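# Set the carton fully on the raised block

## Task

Leave the carton resting on top of the raised block with no part of it overhanging an edge; it must stay there by itself rather than being held by the robot, and the tool must have released it and moved away.

## Robot and tools

Robot: one arm with a vacuum tool, not a finger gripper. The tool has four suction cups facing along the +z axis of the cup point (end_effector_position). Cups sit at x = -35 and +35 mm in the cup point's frame; the pair at y = -70 mm is channel a, the pair at y = +70 mm is channel b. Each cup is 36 mm wide; the tool body reaches 148 mm to each side along the cup point's y axis.

Scene frame: origin on the table surface under the arm base, +z up, +y to the left when facing along +x. Positions are in metres, orientations are quaternions written w first (qw, qx, qy, qz). The base may be slightly tilted, and the reported cup point position gets less accurate at long reach.

A row is nine numbers in this order: x, y, z, qw, qx, qy, qz, suction_a, suction_b. The first seven form an absolute target pose for the cup point in the scene frame (not an offset). suction_a and suction_b each range -1 to 1: 1 means full vacuum (about 75 kPa under ambient), a fraction asks for that share, and 0.01 or less switches the channel off. Channel settings persist until changed. Always repeat the wanted quaternion in every row; copying the orientation from the last result may carry drift.

execute_actions(actions): a list of up to 15 actions run one after another. Each action is a list of 1 to 15 rows; every row lasts one control step (1/30 s) and a short action keeps its final row until 15 steps have passed. An empty list just reports state and images. Any target more than 0.6 m from the cup point's current position, measured along the cup point's own axes, gets the action rejected; a malformed action or a failing first action rejects the whole call with no motion. Each step the commanded pose is clipped to within 100 mm and 16 degrees of the measured pose, so big jumps take several actions; position wins over orientation when both can't be met. Motion trails commands by about 0.17 s. The result lists cup point positions at some steps, with HELD where a row was held back.

move(target, speed, stop_force, blocking): target is one nine-number row, an absolute pose in the scene frame; the suction values in it are applied at the start. The cup point follows a straight path toward it, taking 0.5 to 10 s (cut off at 10 s). speed is m/s, 0.002 to 0.5, default 0.25; rotation is capped at twice that in rad/s. The path ignores obstacles and the arm can overshoot the requested speed, especially when nearly straight. stop_force (N, 9 to 40, not allowed in the first 0.2 s) ends the path when the wrist sensor feels that much extra push opposing the motion for two steps; the arm then backs up two steps and holds. Use it with a very slow speed when approaching a surface; omit it when moving away from something the tool presses on. It is unreliable on moves that rotate. blocking=false returns after 0.5 s while motion continues (not combinable with stop_force); then use wait(0) or stop before further commands. The result adds a move: line giving the ending (done, contact, held, off_target, moving, fault), any limits (paced means clipped, held means some steps blocked) and the distance left to target.

wait(seconds): 0 to 10; the arm keeps its last command, a running move continues, and it returns early if the move ends. stop: brakes a running move; suction unaffected. zoom_image(camera, region): enlarges [x0, y0, x1, y1] pixels (max 504 by 504) of the latest image from cam_head_left, cam_head_right, cam_high, cam_low or cam_wrist (all 896x504). finished_scene(scene): ends the current scene, given by its number, irreversibly and reports success; the next scene's task comes back in its result.

Result lines: pose and velocities of the cup point; Hand target (pose the controller is now heading to); joint positions and torques (raw drive output, with offsets and noise; not a contact gauge); Wrist force and Wrist torque in the tool's own axes (offset up to about 4 N, noise about 2.4 N, saturation near 50 N; pressing on a surface gives force pointing back into the arm); suction_measured_a/b; part_present_a/b, which turn 1 at 0.54 and back to 0 below 0.49. A pose unreachable line means the clearance check altered or blocked the command.

Gripping: switch a channel on and press both its cups flat onto a smooth face of the carton so each rim seals fully; edges, seams or gaps under a cup leak. An unsealed cup on an active channel steals all pump flow from the other channel. Sealed readings settle up to 0.17 below the command (0.27 with both channels on). Cups compress under vacuum, so a held part rides up to about 12 mm nearer the tool. To release, set the carton down on the block, turn both channels off, then lift at least 15 mm. A cup sealed to the table pins the tool; turn that channel off.

Avoid: pushing past contact with this stiff arm (use slow moves with stop_force), forces of 150 N or joint torques at their limits (wrist joints 26.3 N m, others 141 N m, held weight included), which freeze the arm for 10 s; long holding under load, which overheats motors (warning from 70 °C, brake stop at 85 °C); dropping, slamming or knocking anything off the table. Loose objects may occasionally get nudged by something outside your control.

Each tool is called by a JSON object that holds its "method" and its "body", one argument or row to a line.

## Session

{"method": "execute_actions", "body": {
  "actions": []
}}

Scene clock: 0.00 s.
end_effector_position=(+0.4227, +0.0193, +0.4603) suction_measured_a=0.01 part_present_a=0 suction_measured_b=0.01 part_present_b=0 end_effector_quat_wxyz=(+0.008, -0.023, +1.000, +0.001) end_effector_velocity=(-0.001, +0.000, +0.000) end_effector_angular_velocity=(+0.000, +0.001, -0.002)
Joint positions: [-0.316 -1.768  1.731 -1.533 -1.571  1.255]
Joint velocities: [-0.    -0.001  0.     0.001  0.     0.002]
Joint torques (N m, as the arm reports them, + toward a larger angle): no reading
Wrist force (N, on the end effector, along its own x y z axes, offset not removed): no reading
Wrist torque (N m, same axes, about the end effector's origin, offset not removed): no reading
Hand target: +0.423, +0.019, +0.460; +0.008, -0.023, +1.000, +0.001

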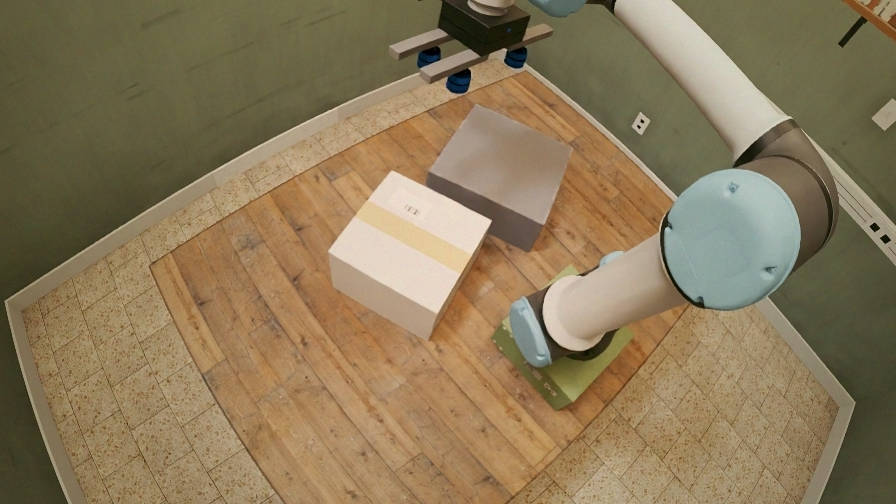

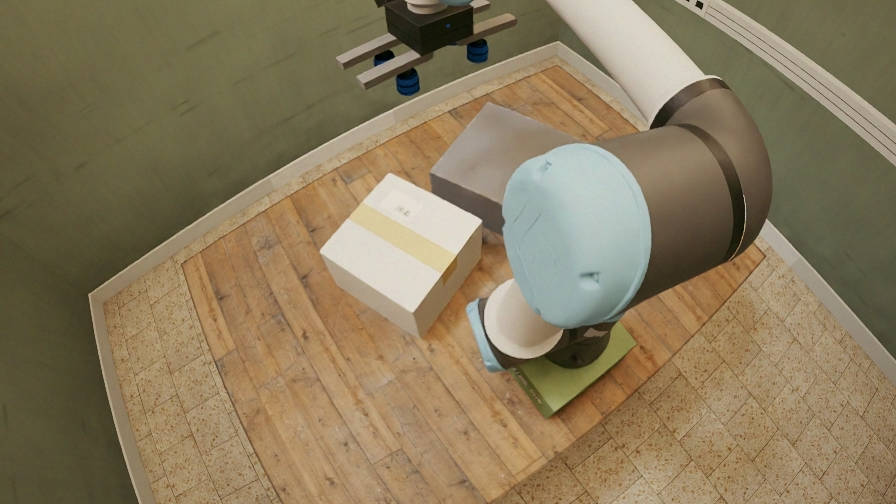

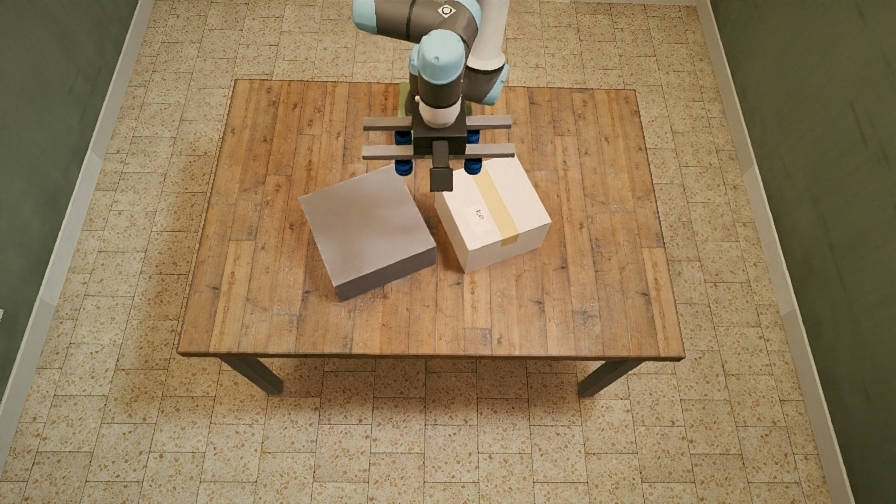

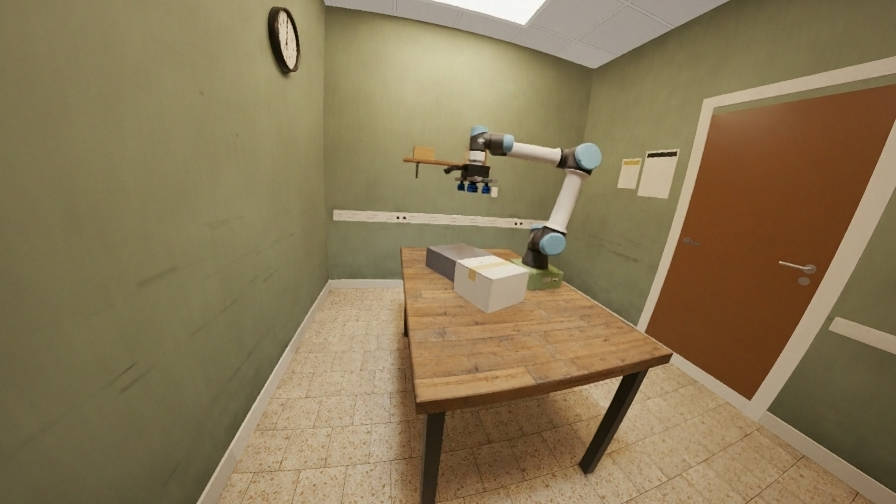

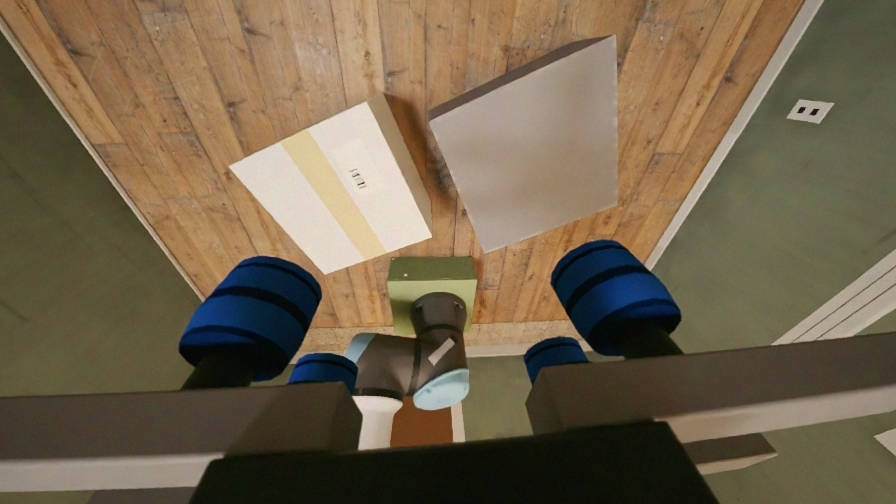

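{"method": "zoom_image", "body": {
  "camera": "cam_high",
  "region": [200, 60, 700, 370]
}}

{"method": "zoom_image", "body": {
  "camera": "cam_wrist",
  "region": [200, 20, 700, 340]
}}

Region (200, 60, 700, 370) of cam_high's 896x504 image, scaled by 1.008, with more detail than that image has; it fills the top 312 rows of this view, and the rest is white.

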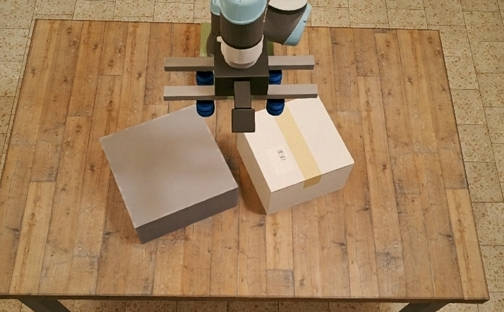

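Region (200, 20, 700, 340) of cam_wrist's 896x504 image, scaled by 1.008, with more detail than that image has; it fills the top 323 rows of this view, and the rest is white.

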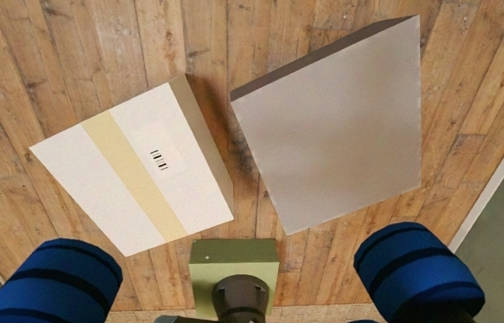

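{"method": "move", "body": {
  "target": [0.40,0.14,0.32,0,0,1,0,0,0]
}}

Scene clock: 3.33 s.
end_effector_position=(+0.4000, +0.1400, +0.3201) suction_measured_a=0.01 part_present_a=0 suction_measured_b=0.01 part_present_b=0 end_effector_quat_wxyz=(-0.000, -0.000, +1.000, -0.000) end_effector_velocity=(+0.000, +0.001, -0.001) end_effector_angular_velocity=(-0.000, -0.002, +0.001)
Joint positions: [-0.028 -1.713  2.045 -1.886 -1.572  1.589]
Joint velocities: [ 0.003  0.002  0.002 -0.006 -0.     0.002]
Joint torques (N m, as the arm reports them, + toward a larger angle): [ 13.26  -9.4  -22.13  -5.76  -1.95   1.74]
Wrist force (N, on the end effector, along its own x y z axes, offset not removed): [-4.3 -0.1 3.3]
Wrist torque (N m, same axes, about the end effector's origin, offset not removed): [-0.04 0.54 -0.01]
Hand target: +0.400, +0.140, +0.320; -0.000, +0.000, +1.000, -0.000
Off the commanded pose: 0.000 m, 0 deg.
move: done

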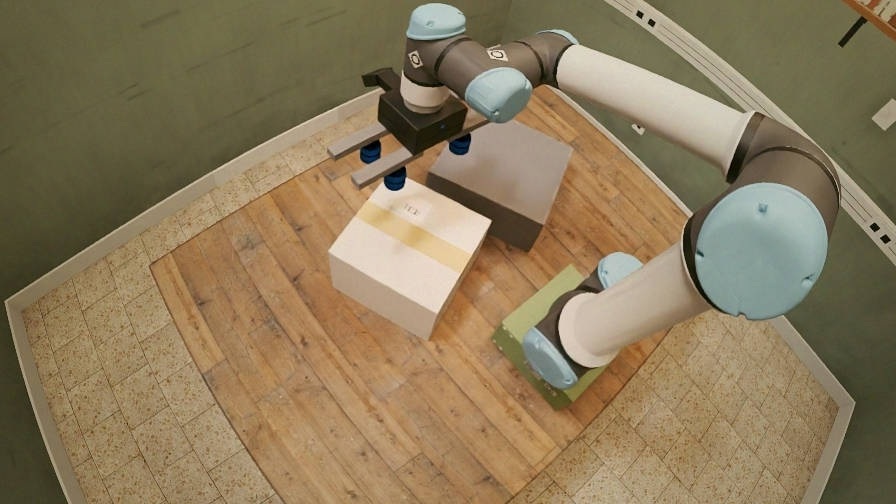

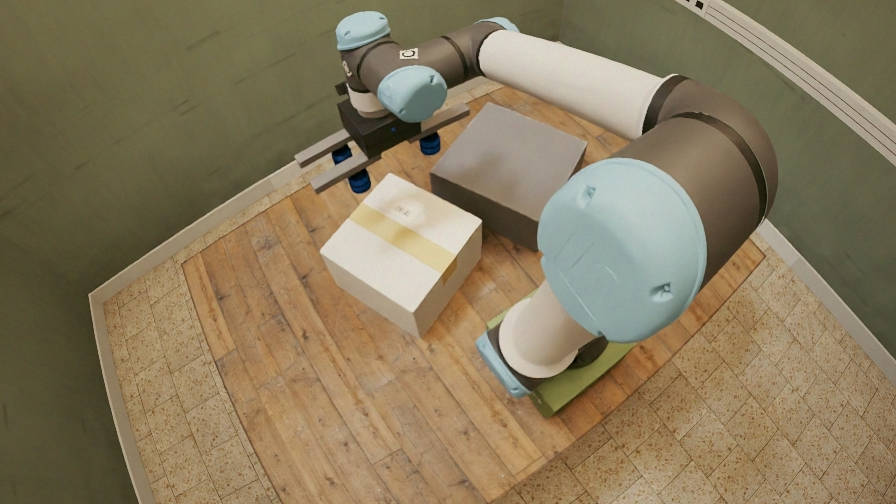

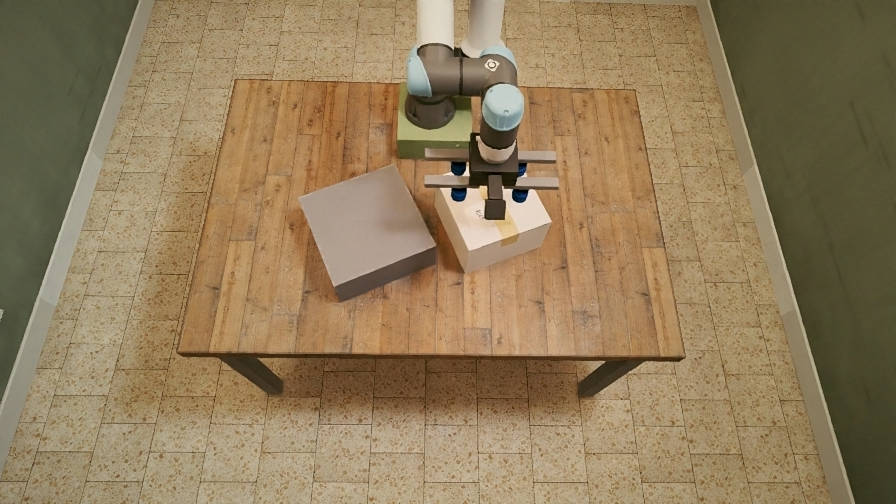

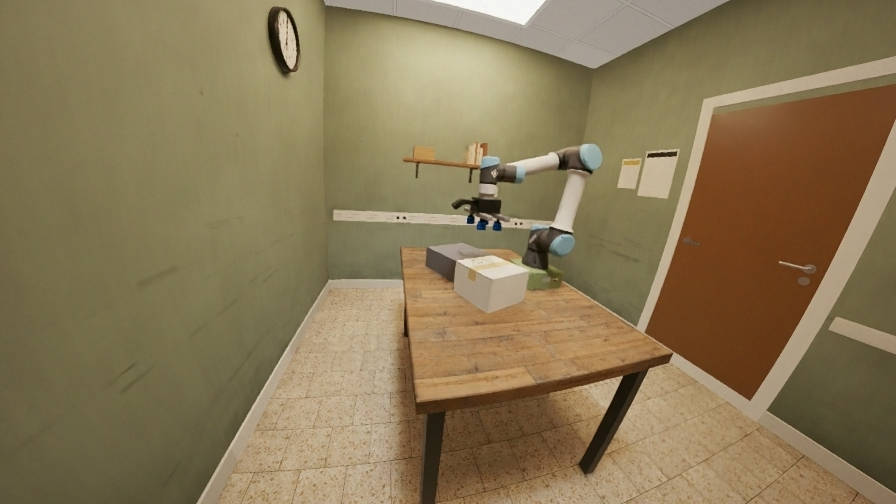

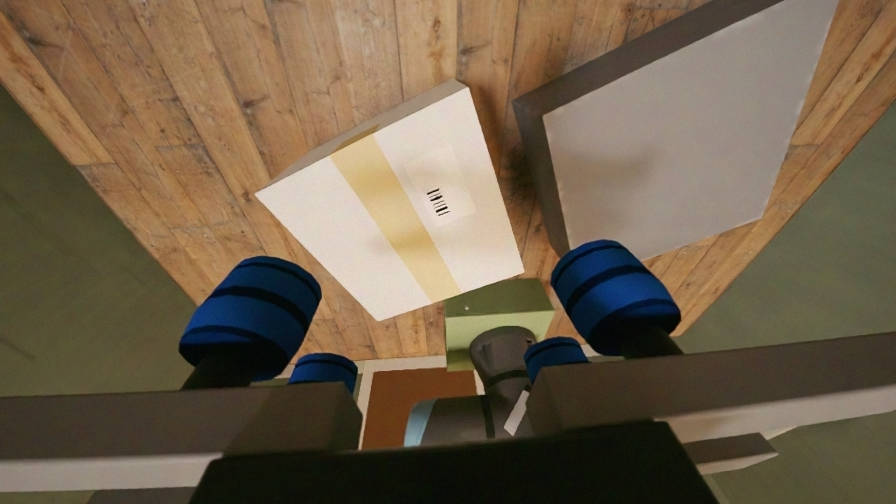

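{"method": "move", "body": {
  "target": [0.334,0.165,0.24,0,-0.174,0.985,0,0,0]
}}

Scene clock: 9.03 s.
end_effector_position=(+0.3341, +0.1650, +0.2402) suction_measured_a=0.01 part_present_a=0 suction_measured_b=0.01 part_present_b=0 end_effector_quat_wxyz=(-0.000, -0.174, +0.985, -0.000) end_effector_velocity=(-0.001, +0.000, -0.001) end_effector_angular_velocity=(+0.001, -0.003, +0.007)
Joint positions: [ 0.046 -1.762  2.307 -2.098 -1.571  1.314]
Joint velocities: [ 0.001 -0.001  0.005 -0.007  0.    -0.006]
Joint torques (N m, as the arm reports them, + toward a larger angle): [ 12.97 -26.46 -18.77  -5.9    2.44  -1.93]
Wrist force (N, on the end effector, along its own x y z axes, offset not removed): [-2.7 1.5 3.5]
Wrist torque (N m, same axes, about the end effector's origin, offset not removed): [0.11 0.24 0.15]
Hand target: +0.334, +0.165, +0.240; -0.000, -0.174, +0.985, -0.000
Off the commanded pose: 0.000 m, 0 deg.
move: done

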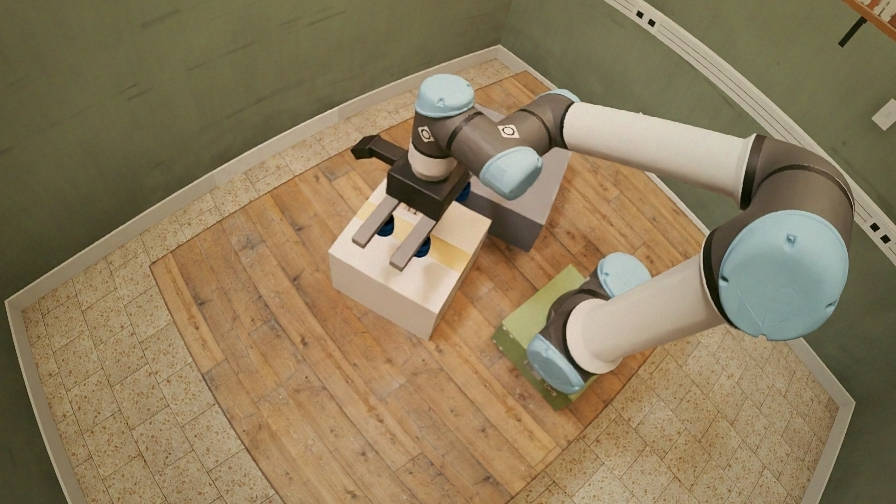

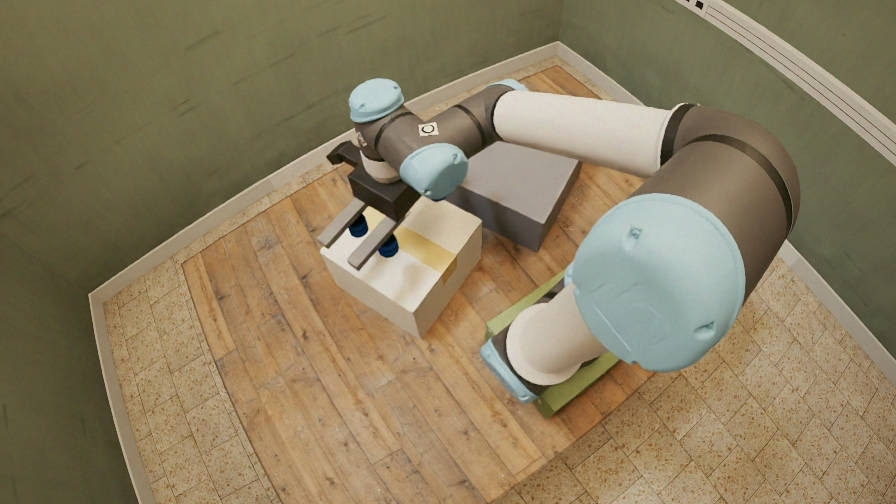

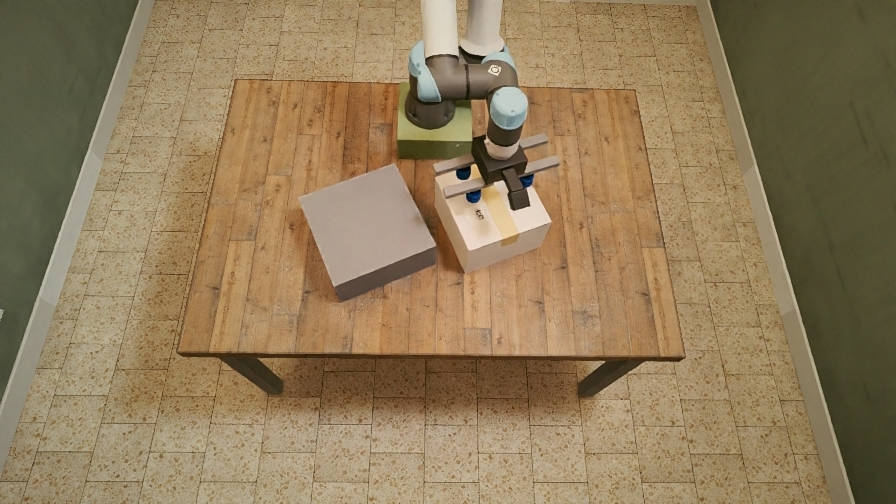

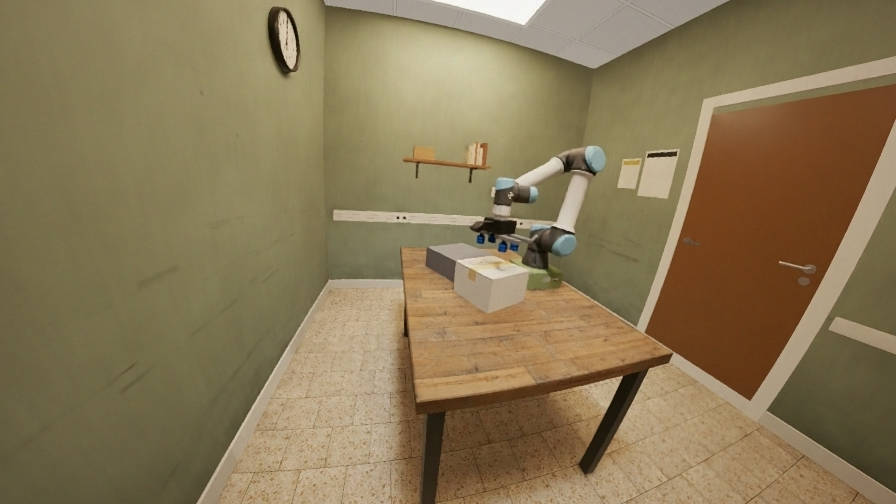

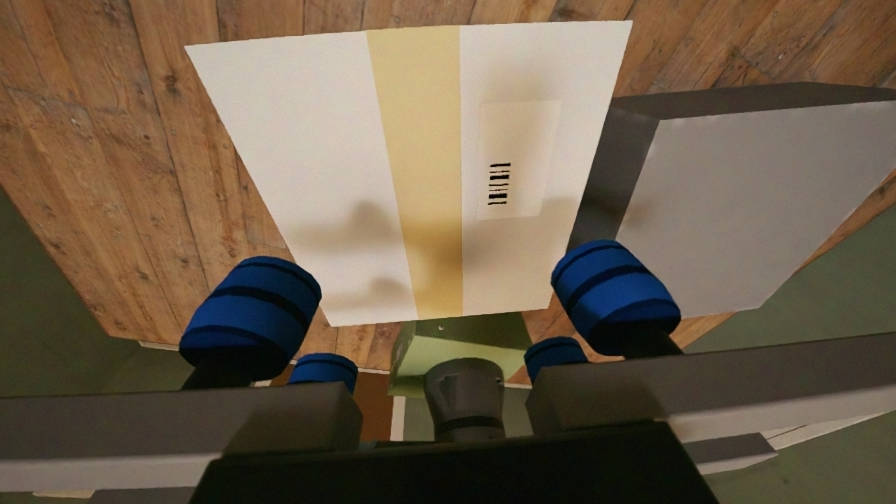

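{"method": "move", "body": {
  "target": [0.334,0.168,0.185,0,-0.191,0.982,0,0,0],
  "speed": 0.15
}}

{"method": "move", "body": {
  "target": [0.334,0.168,0.10,0,-0.191,0.982,0,1,1],
  "speed": 0.02,
  "stop_force": 12
}}

Scene clock: 12.63 s.
end_effector_position=(+0.3340, +0.1680, +0.1851) suction_measured_a=0.01 part_present_a=0 suction_measured_b=0.01 part_present_b=0 end_effector_quat_wxyz=(-0.000, -0.191, +0.982, +0.000) end_effector_velocity=(+0.002, +0.000, -0.000) end_effector_angular_velocity=(+0.000, -0.005, +0.002)
Joint positions: [ 0.055 -1.652  2.392 -2.294 -1.571  1.288]
Joint velocities: [ 0.001  0.003 -0.001 -0.008 -0.    -0.001]
Joint torques (N m, as the arm reports them, + toward a larger angle): [ 14.13  -7.39 -15.89  -5.94   2.07  -2.07]
Wrist force (N, on the end effector, along its own x y z axes, offset not removed): [-1.5 -1.1 1.2]
Wrist torque (N m, same axes, about the end effector's origin, offset not removed): [-0.52 0.13 0.16]
Hand target: +0.334, +0.168, +0.185; -0.000, -0.191, +0.982, -0.000
Off the commanded pose: 0.000 m, 0 deg.
move: done

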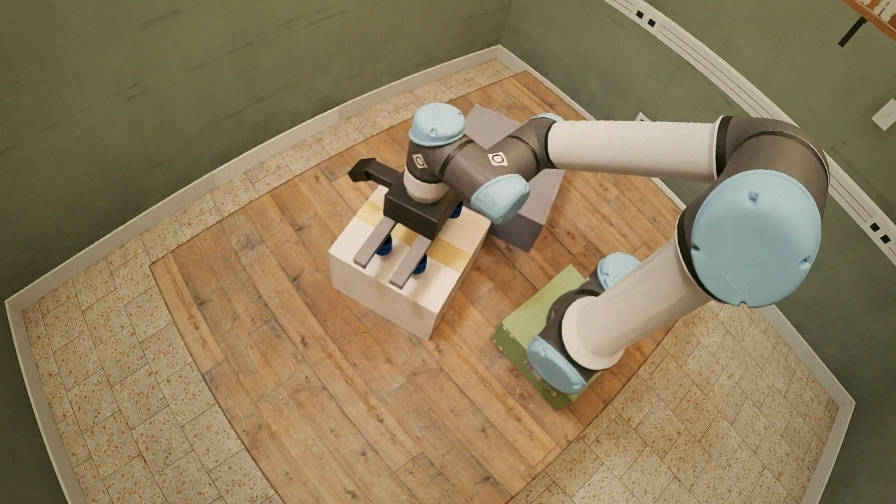

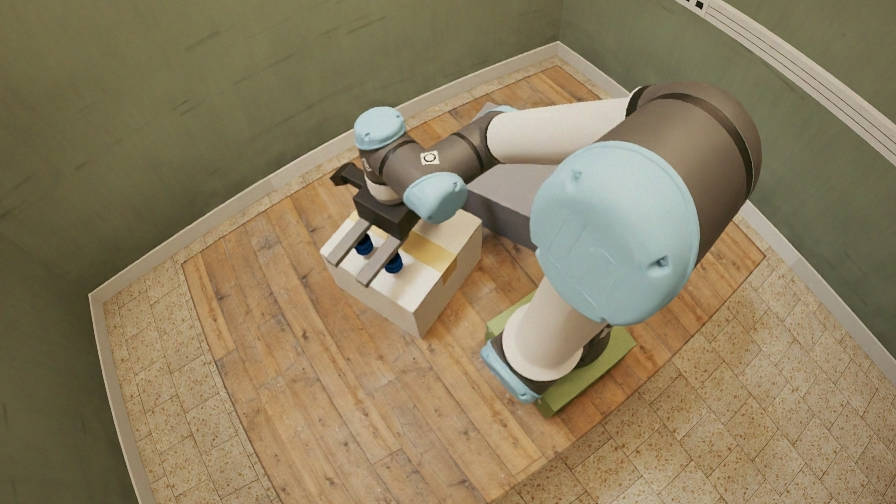

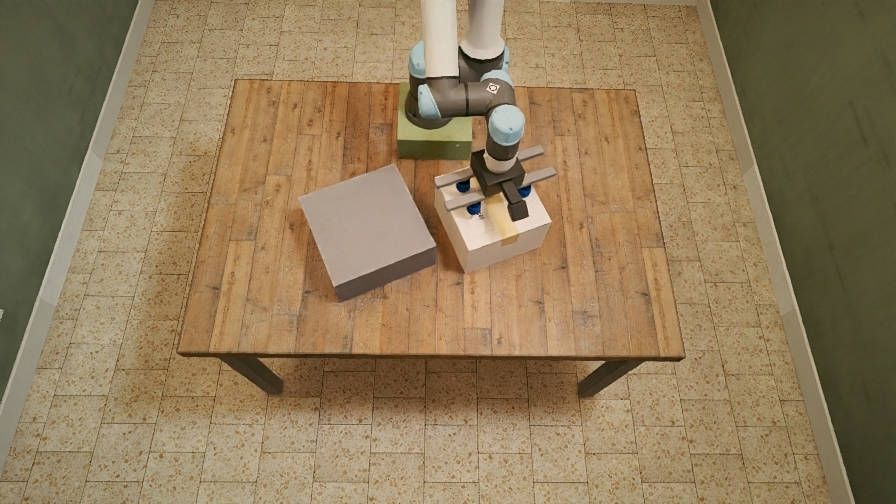

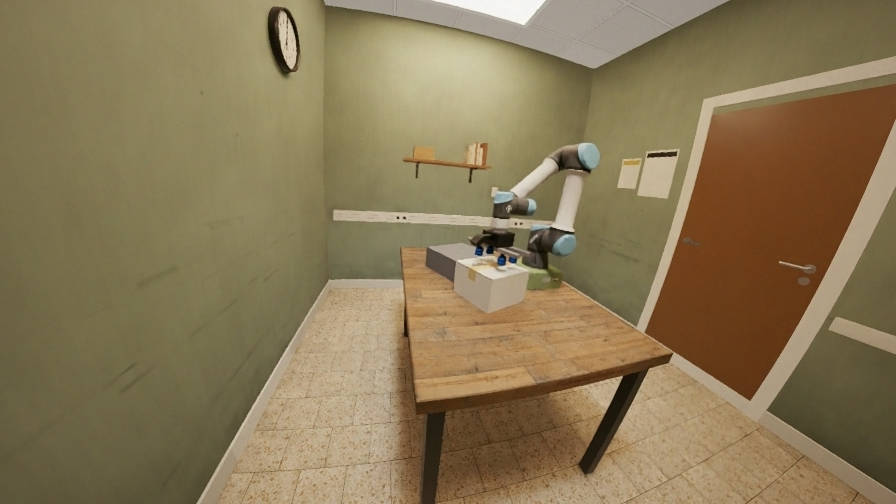

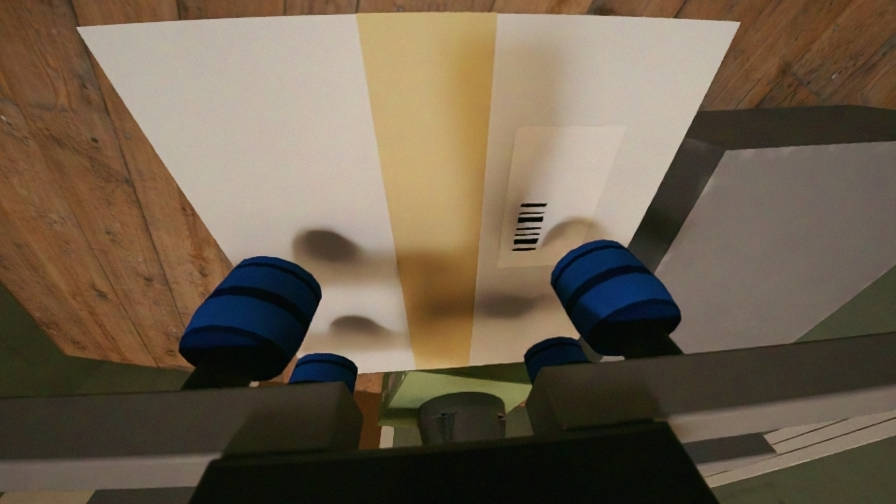

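Scene clock: 25.17 s.
end_effector_position=(+0.3345, +0.1680, +0.1389) suction_measured_a=0.69 part_present_a=1 suction_measured_b=0.69 part_present_b=1 end_effector_quat_wxyz=(+0.001, -0.191, +0.982, -0.000) end_effector_velocity=(+0.001, +0.000, +0.001) end_effector_angular_velocity=(+0.000, -0.001, +0.001)
Joint positions: [ 0.055 -1.531  2.452 -2.477 -1.571  1.288]
Joint velocities: [-0.    -0.001 -0.002  0.001  0.    -0.001]
Joint torques (N m, as the arm reports them, + toward a larger angle): [  1.43 -20.57 -20.37  -3.83   0.29  -0.17]
Wrist force (N, on the end effector, along its own x y z axes, offset not removed): [12.3 4.5 -37.1]
Wrist torque (N m, same axes, about the end effector's origin, offset not removed): [-1.43 1.52 -0.03]
Hand target: +0.334, +0.168, +0.139; +0.001, -0.191, +0.982, -0.000
Off the commanded pose: 0.039 m, 0 deg.
FORCE FAULT: contact force on the arm reached its limit, and the arm stopped for 10 seconds. The contact can be on any part of the arm, not only on its tool. That time counts as 20 of the actions that you can send in this scene. The arm's remaining commands of this call were not run. The arm holds still and accepts commands again. Move the arm away from the contact; if what it grips holds it there, let go first. Pushing or pulling that hard again can fault the arm again.
move: fault (stop_force had ended the path)

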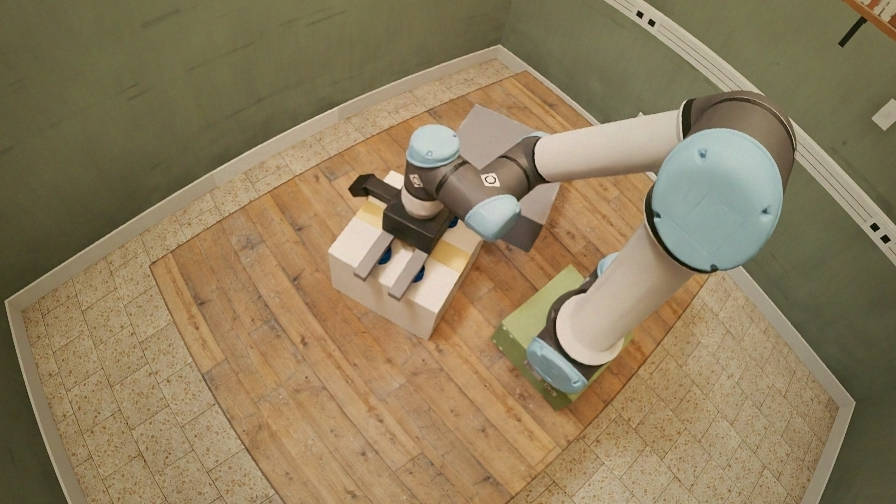

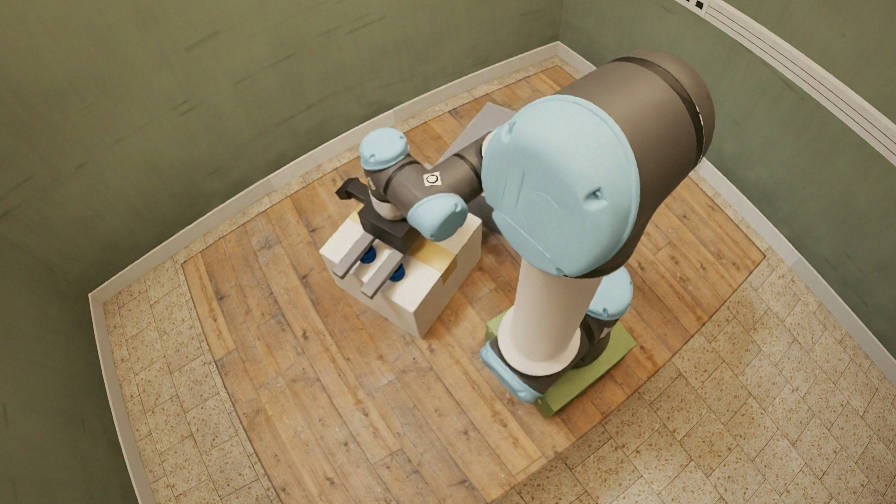

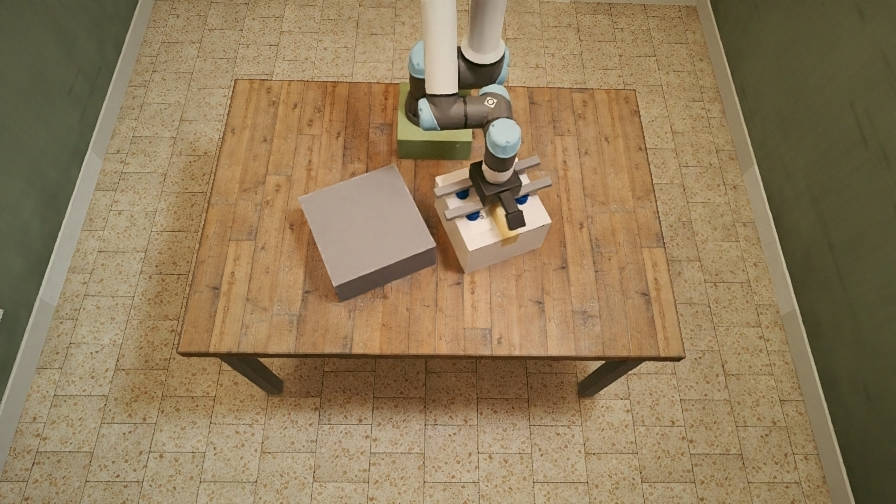

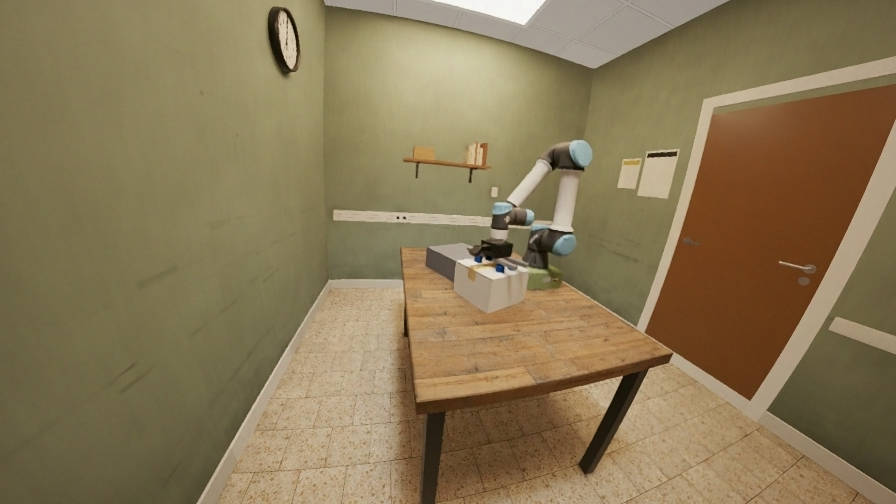

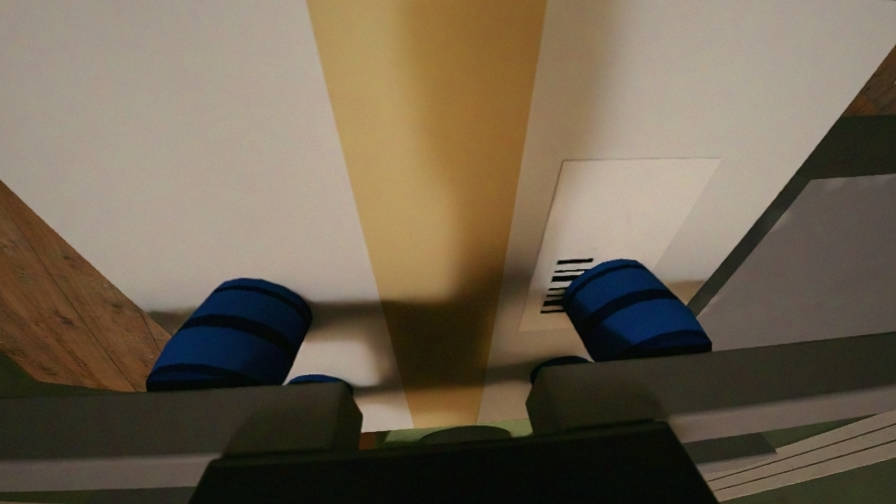

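{"method": "move", "body": {
  "target": [0.334,0.168,0.30,0,-0.191,0.982,0,1,1],
  "speed": 0.12
}}

Scene clock: 27.60 s.
end_effector_position=(+0.3340, +0.1680, +0.3000) suction_measured_a=0.69 part_present_a=1 suction_measured_b=0.69 part_present_b=1 end_effector_quat_wxyz=(+0.000, -0.191, +0.982, -0.000) end_effector_velocity=(+0.000, +0.000, +0.003) end_effector_angular_velocity=(+0.000, -0.000, +0.001)
Joint positions: [ 0.055 -1.834  2.19  -1.909 -1.571  1.288]
Joint velocities: [-0.    -0.001 -0.006  0.008  0.    -0.001]
Joint torques (N m, as the arm reports them, + toward a larger angle): [-11.59 -32.4  -47.15  -3.99  -0.32  -1.97]
Wrist force (N, on the end effector, along its own x y z axes, offset not removed): [-0.6 3.0 22.8]
Wrist torque (N m, same axes, about the end effector's origin, offset not removed): [0.57 -0.36 0.19]
Hand target: +0.334, +0.168, +0.300; +0.000, -0.191, +0.982, -0.000
Off the commanded pose: 0.000 m, 0 deg.
move: done

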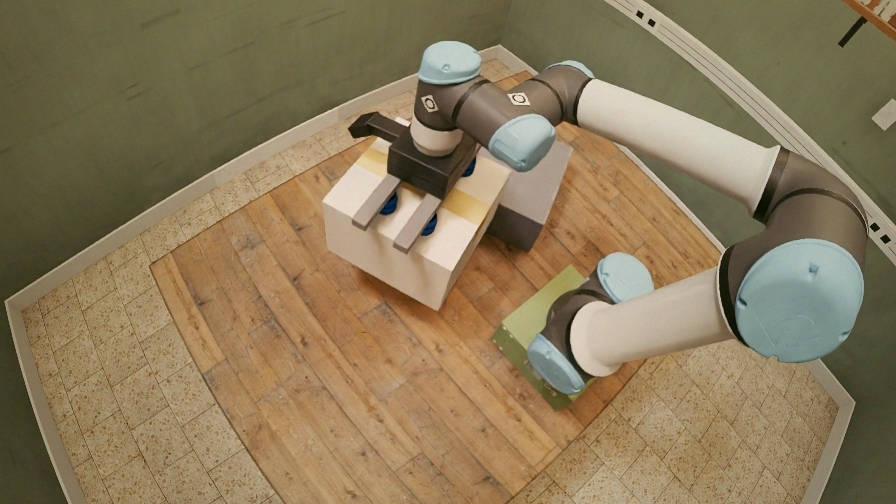

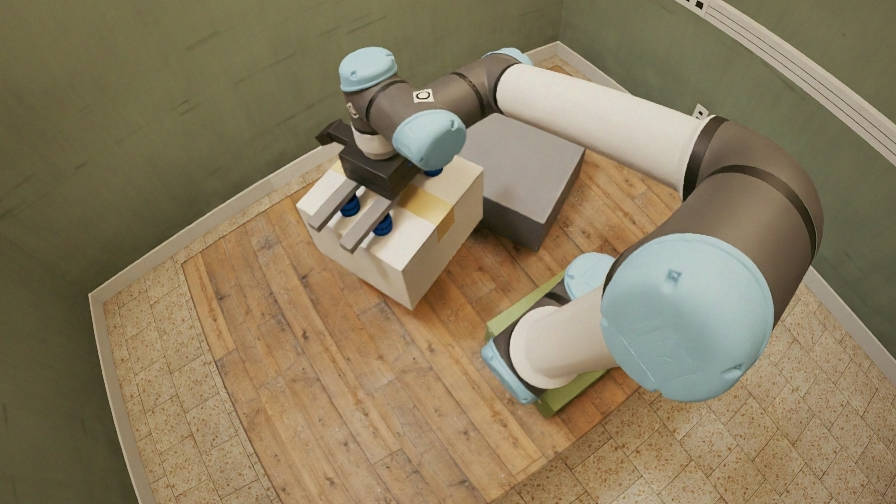

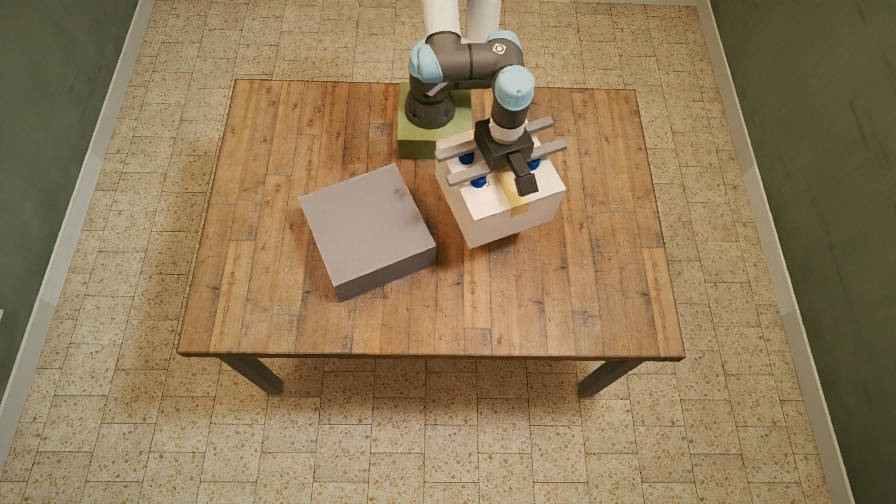

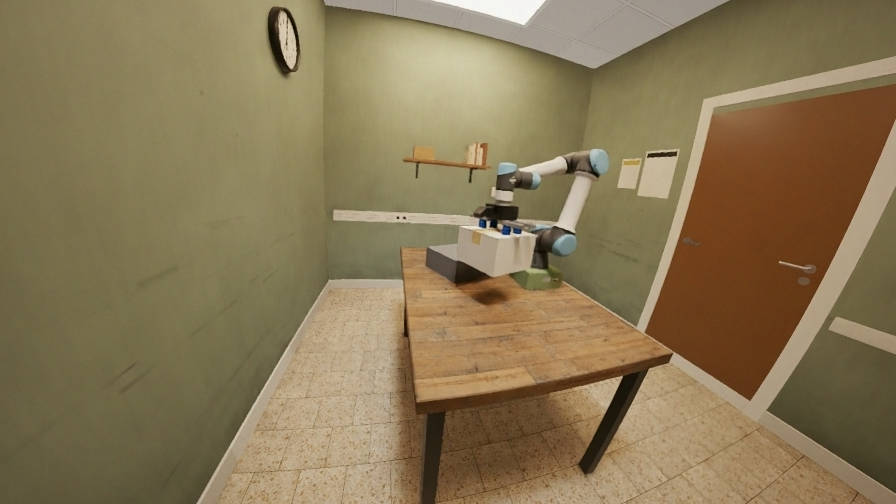

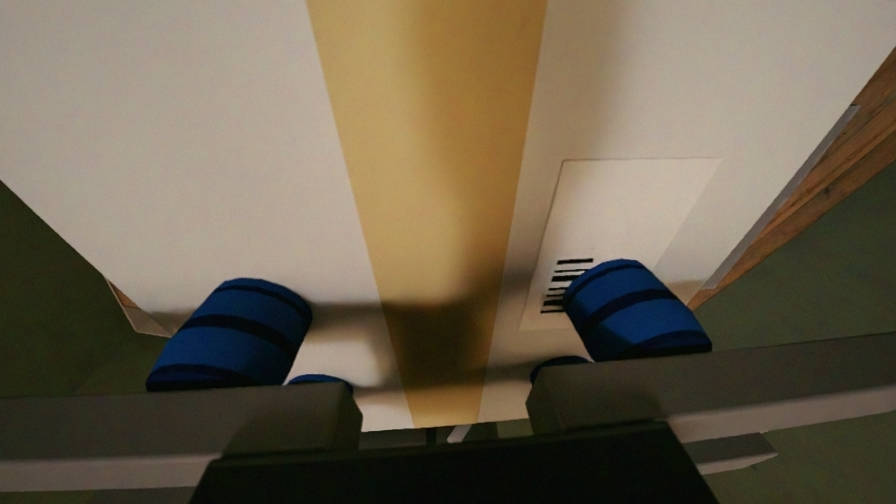

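{"method": "move", "body": {
  "target": [0.358,-0.188,0.30,0,-0.199,0.980,0,1,1],
  "speed": 0.2
}}

Scene clock: 30.90 s.
end_effector_position=(+0.3579, -0.1882, +0.3000) suction_measured_a=0.69 part_present_a=1 suction_measured_b=0.69 part_present_b=1 end_effector_quat_wxyz=(+0.000, -0.199, +0.980, +0.000) end_effector_velocity=(+0.001, -0.002, +0.000) end_effector_angular_velocity=(-0.000, -0.001, +0.000)
Joint positions: [-0.852 -1.75   2.128 -1.938 -1.583  0.365]
Joint velocities: [-0.002  0.003 -0.004 -0.001  0.001 -0.003]
Joint torques (N m, as the arm reports them, + toward a larger angle): [-11.73 -14.91 -47.91  -7.98   2.35  -1.84]
Wrist force (N, on the end effector, along its own x y z axes, offset not removed): [-1.6 -1.5 25.5]
Wrist torque (N m, same axes, about the end effector's origin, offset not removed): [-0.03 0.00 0.05]
Hand target: +0.358, -0.188, +0.300; +0.000, -0.199, +0.980, +0.000
Off the commanded pose: 0.000 m, 0 deg.
move: done

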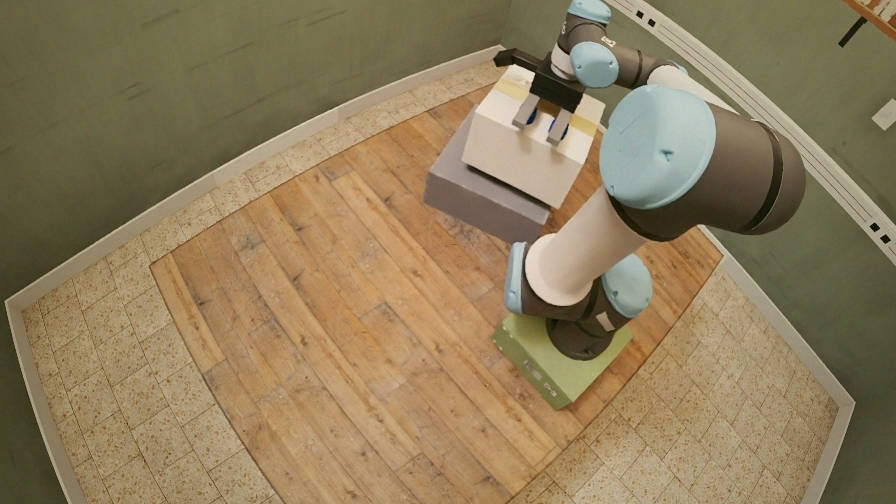

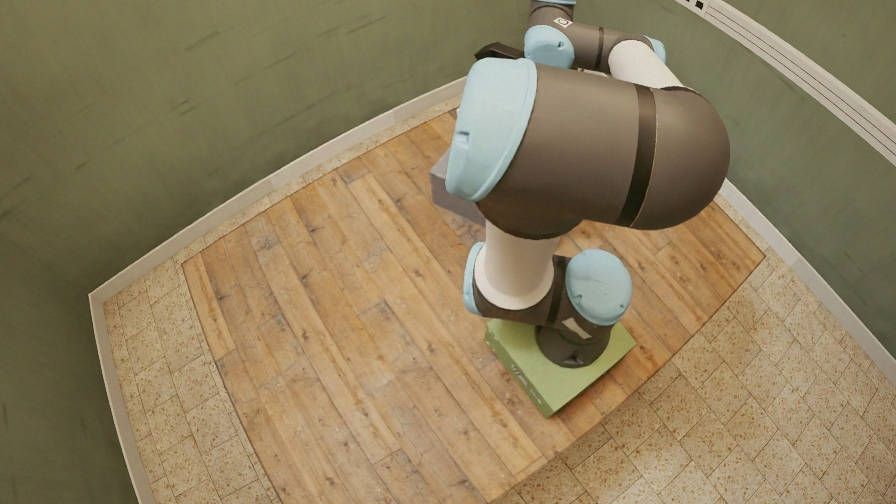

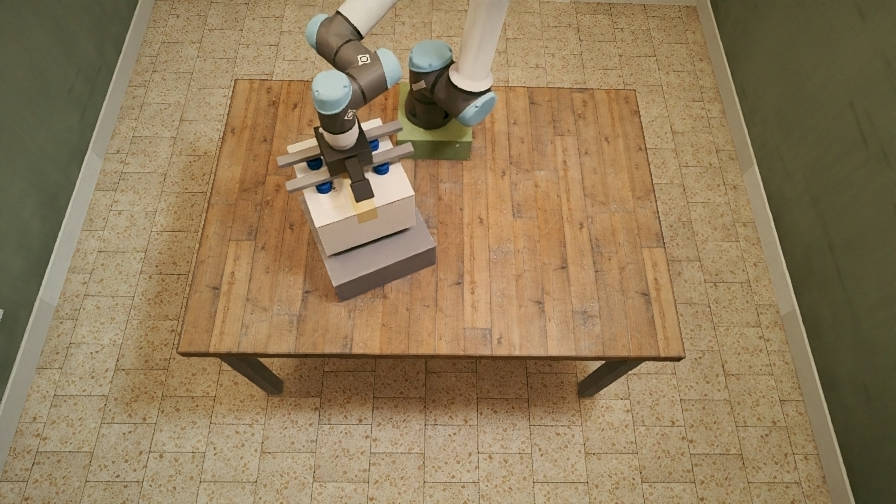

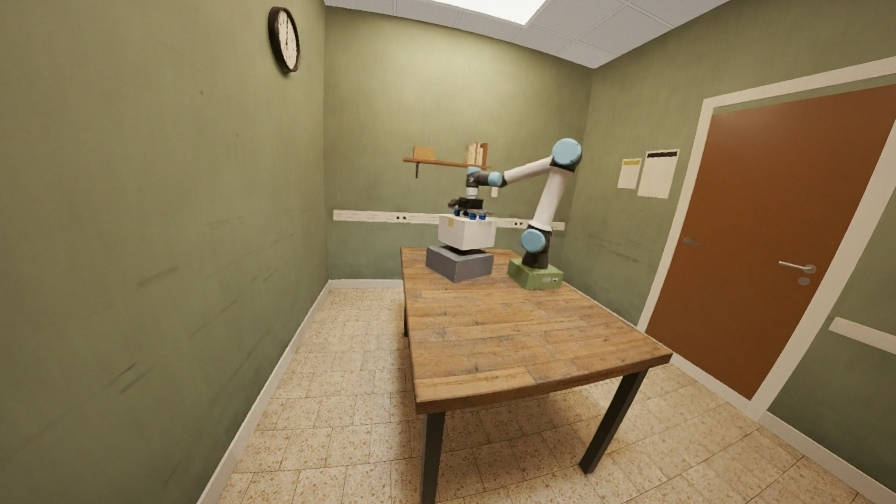

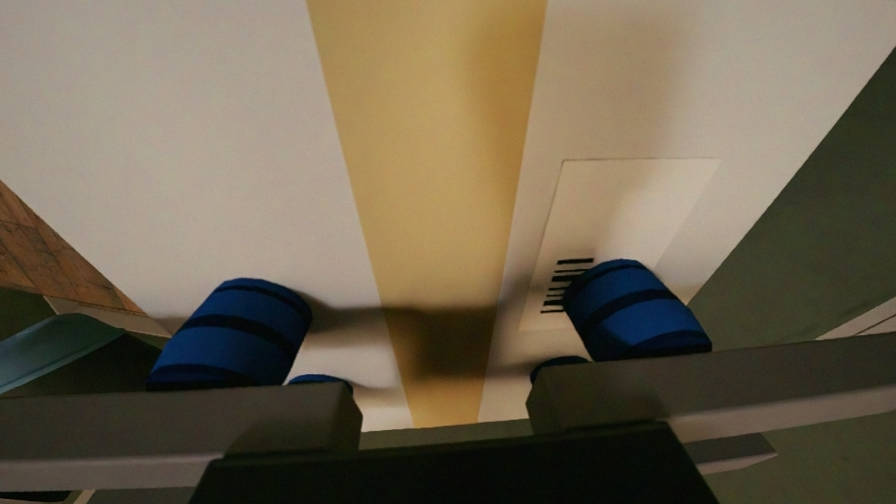

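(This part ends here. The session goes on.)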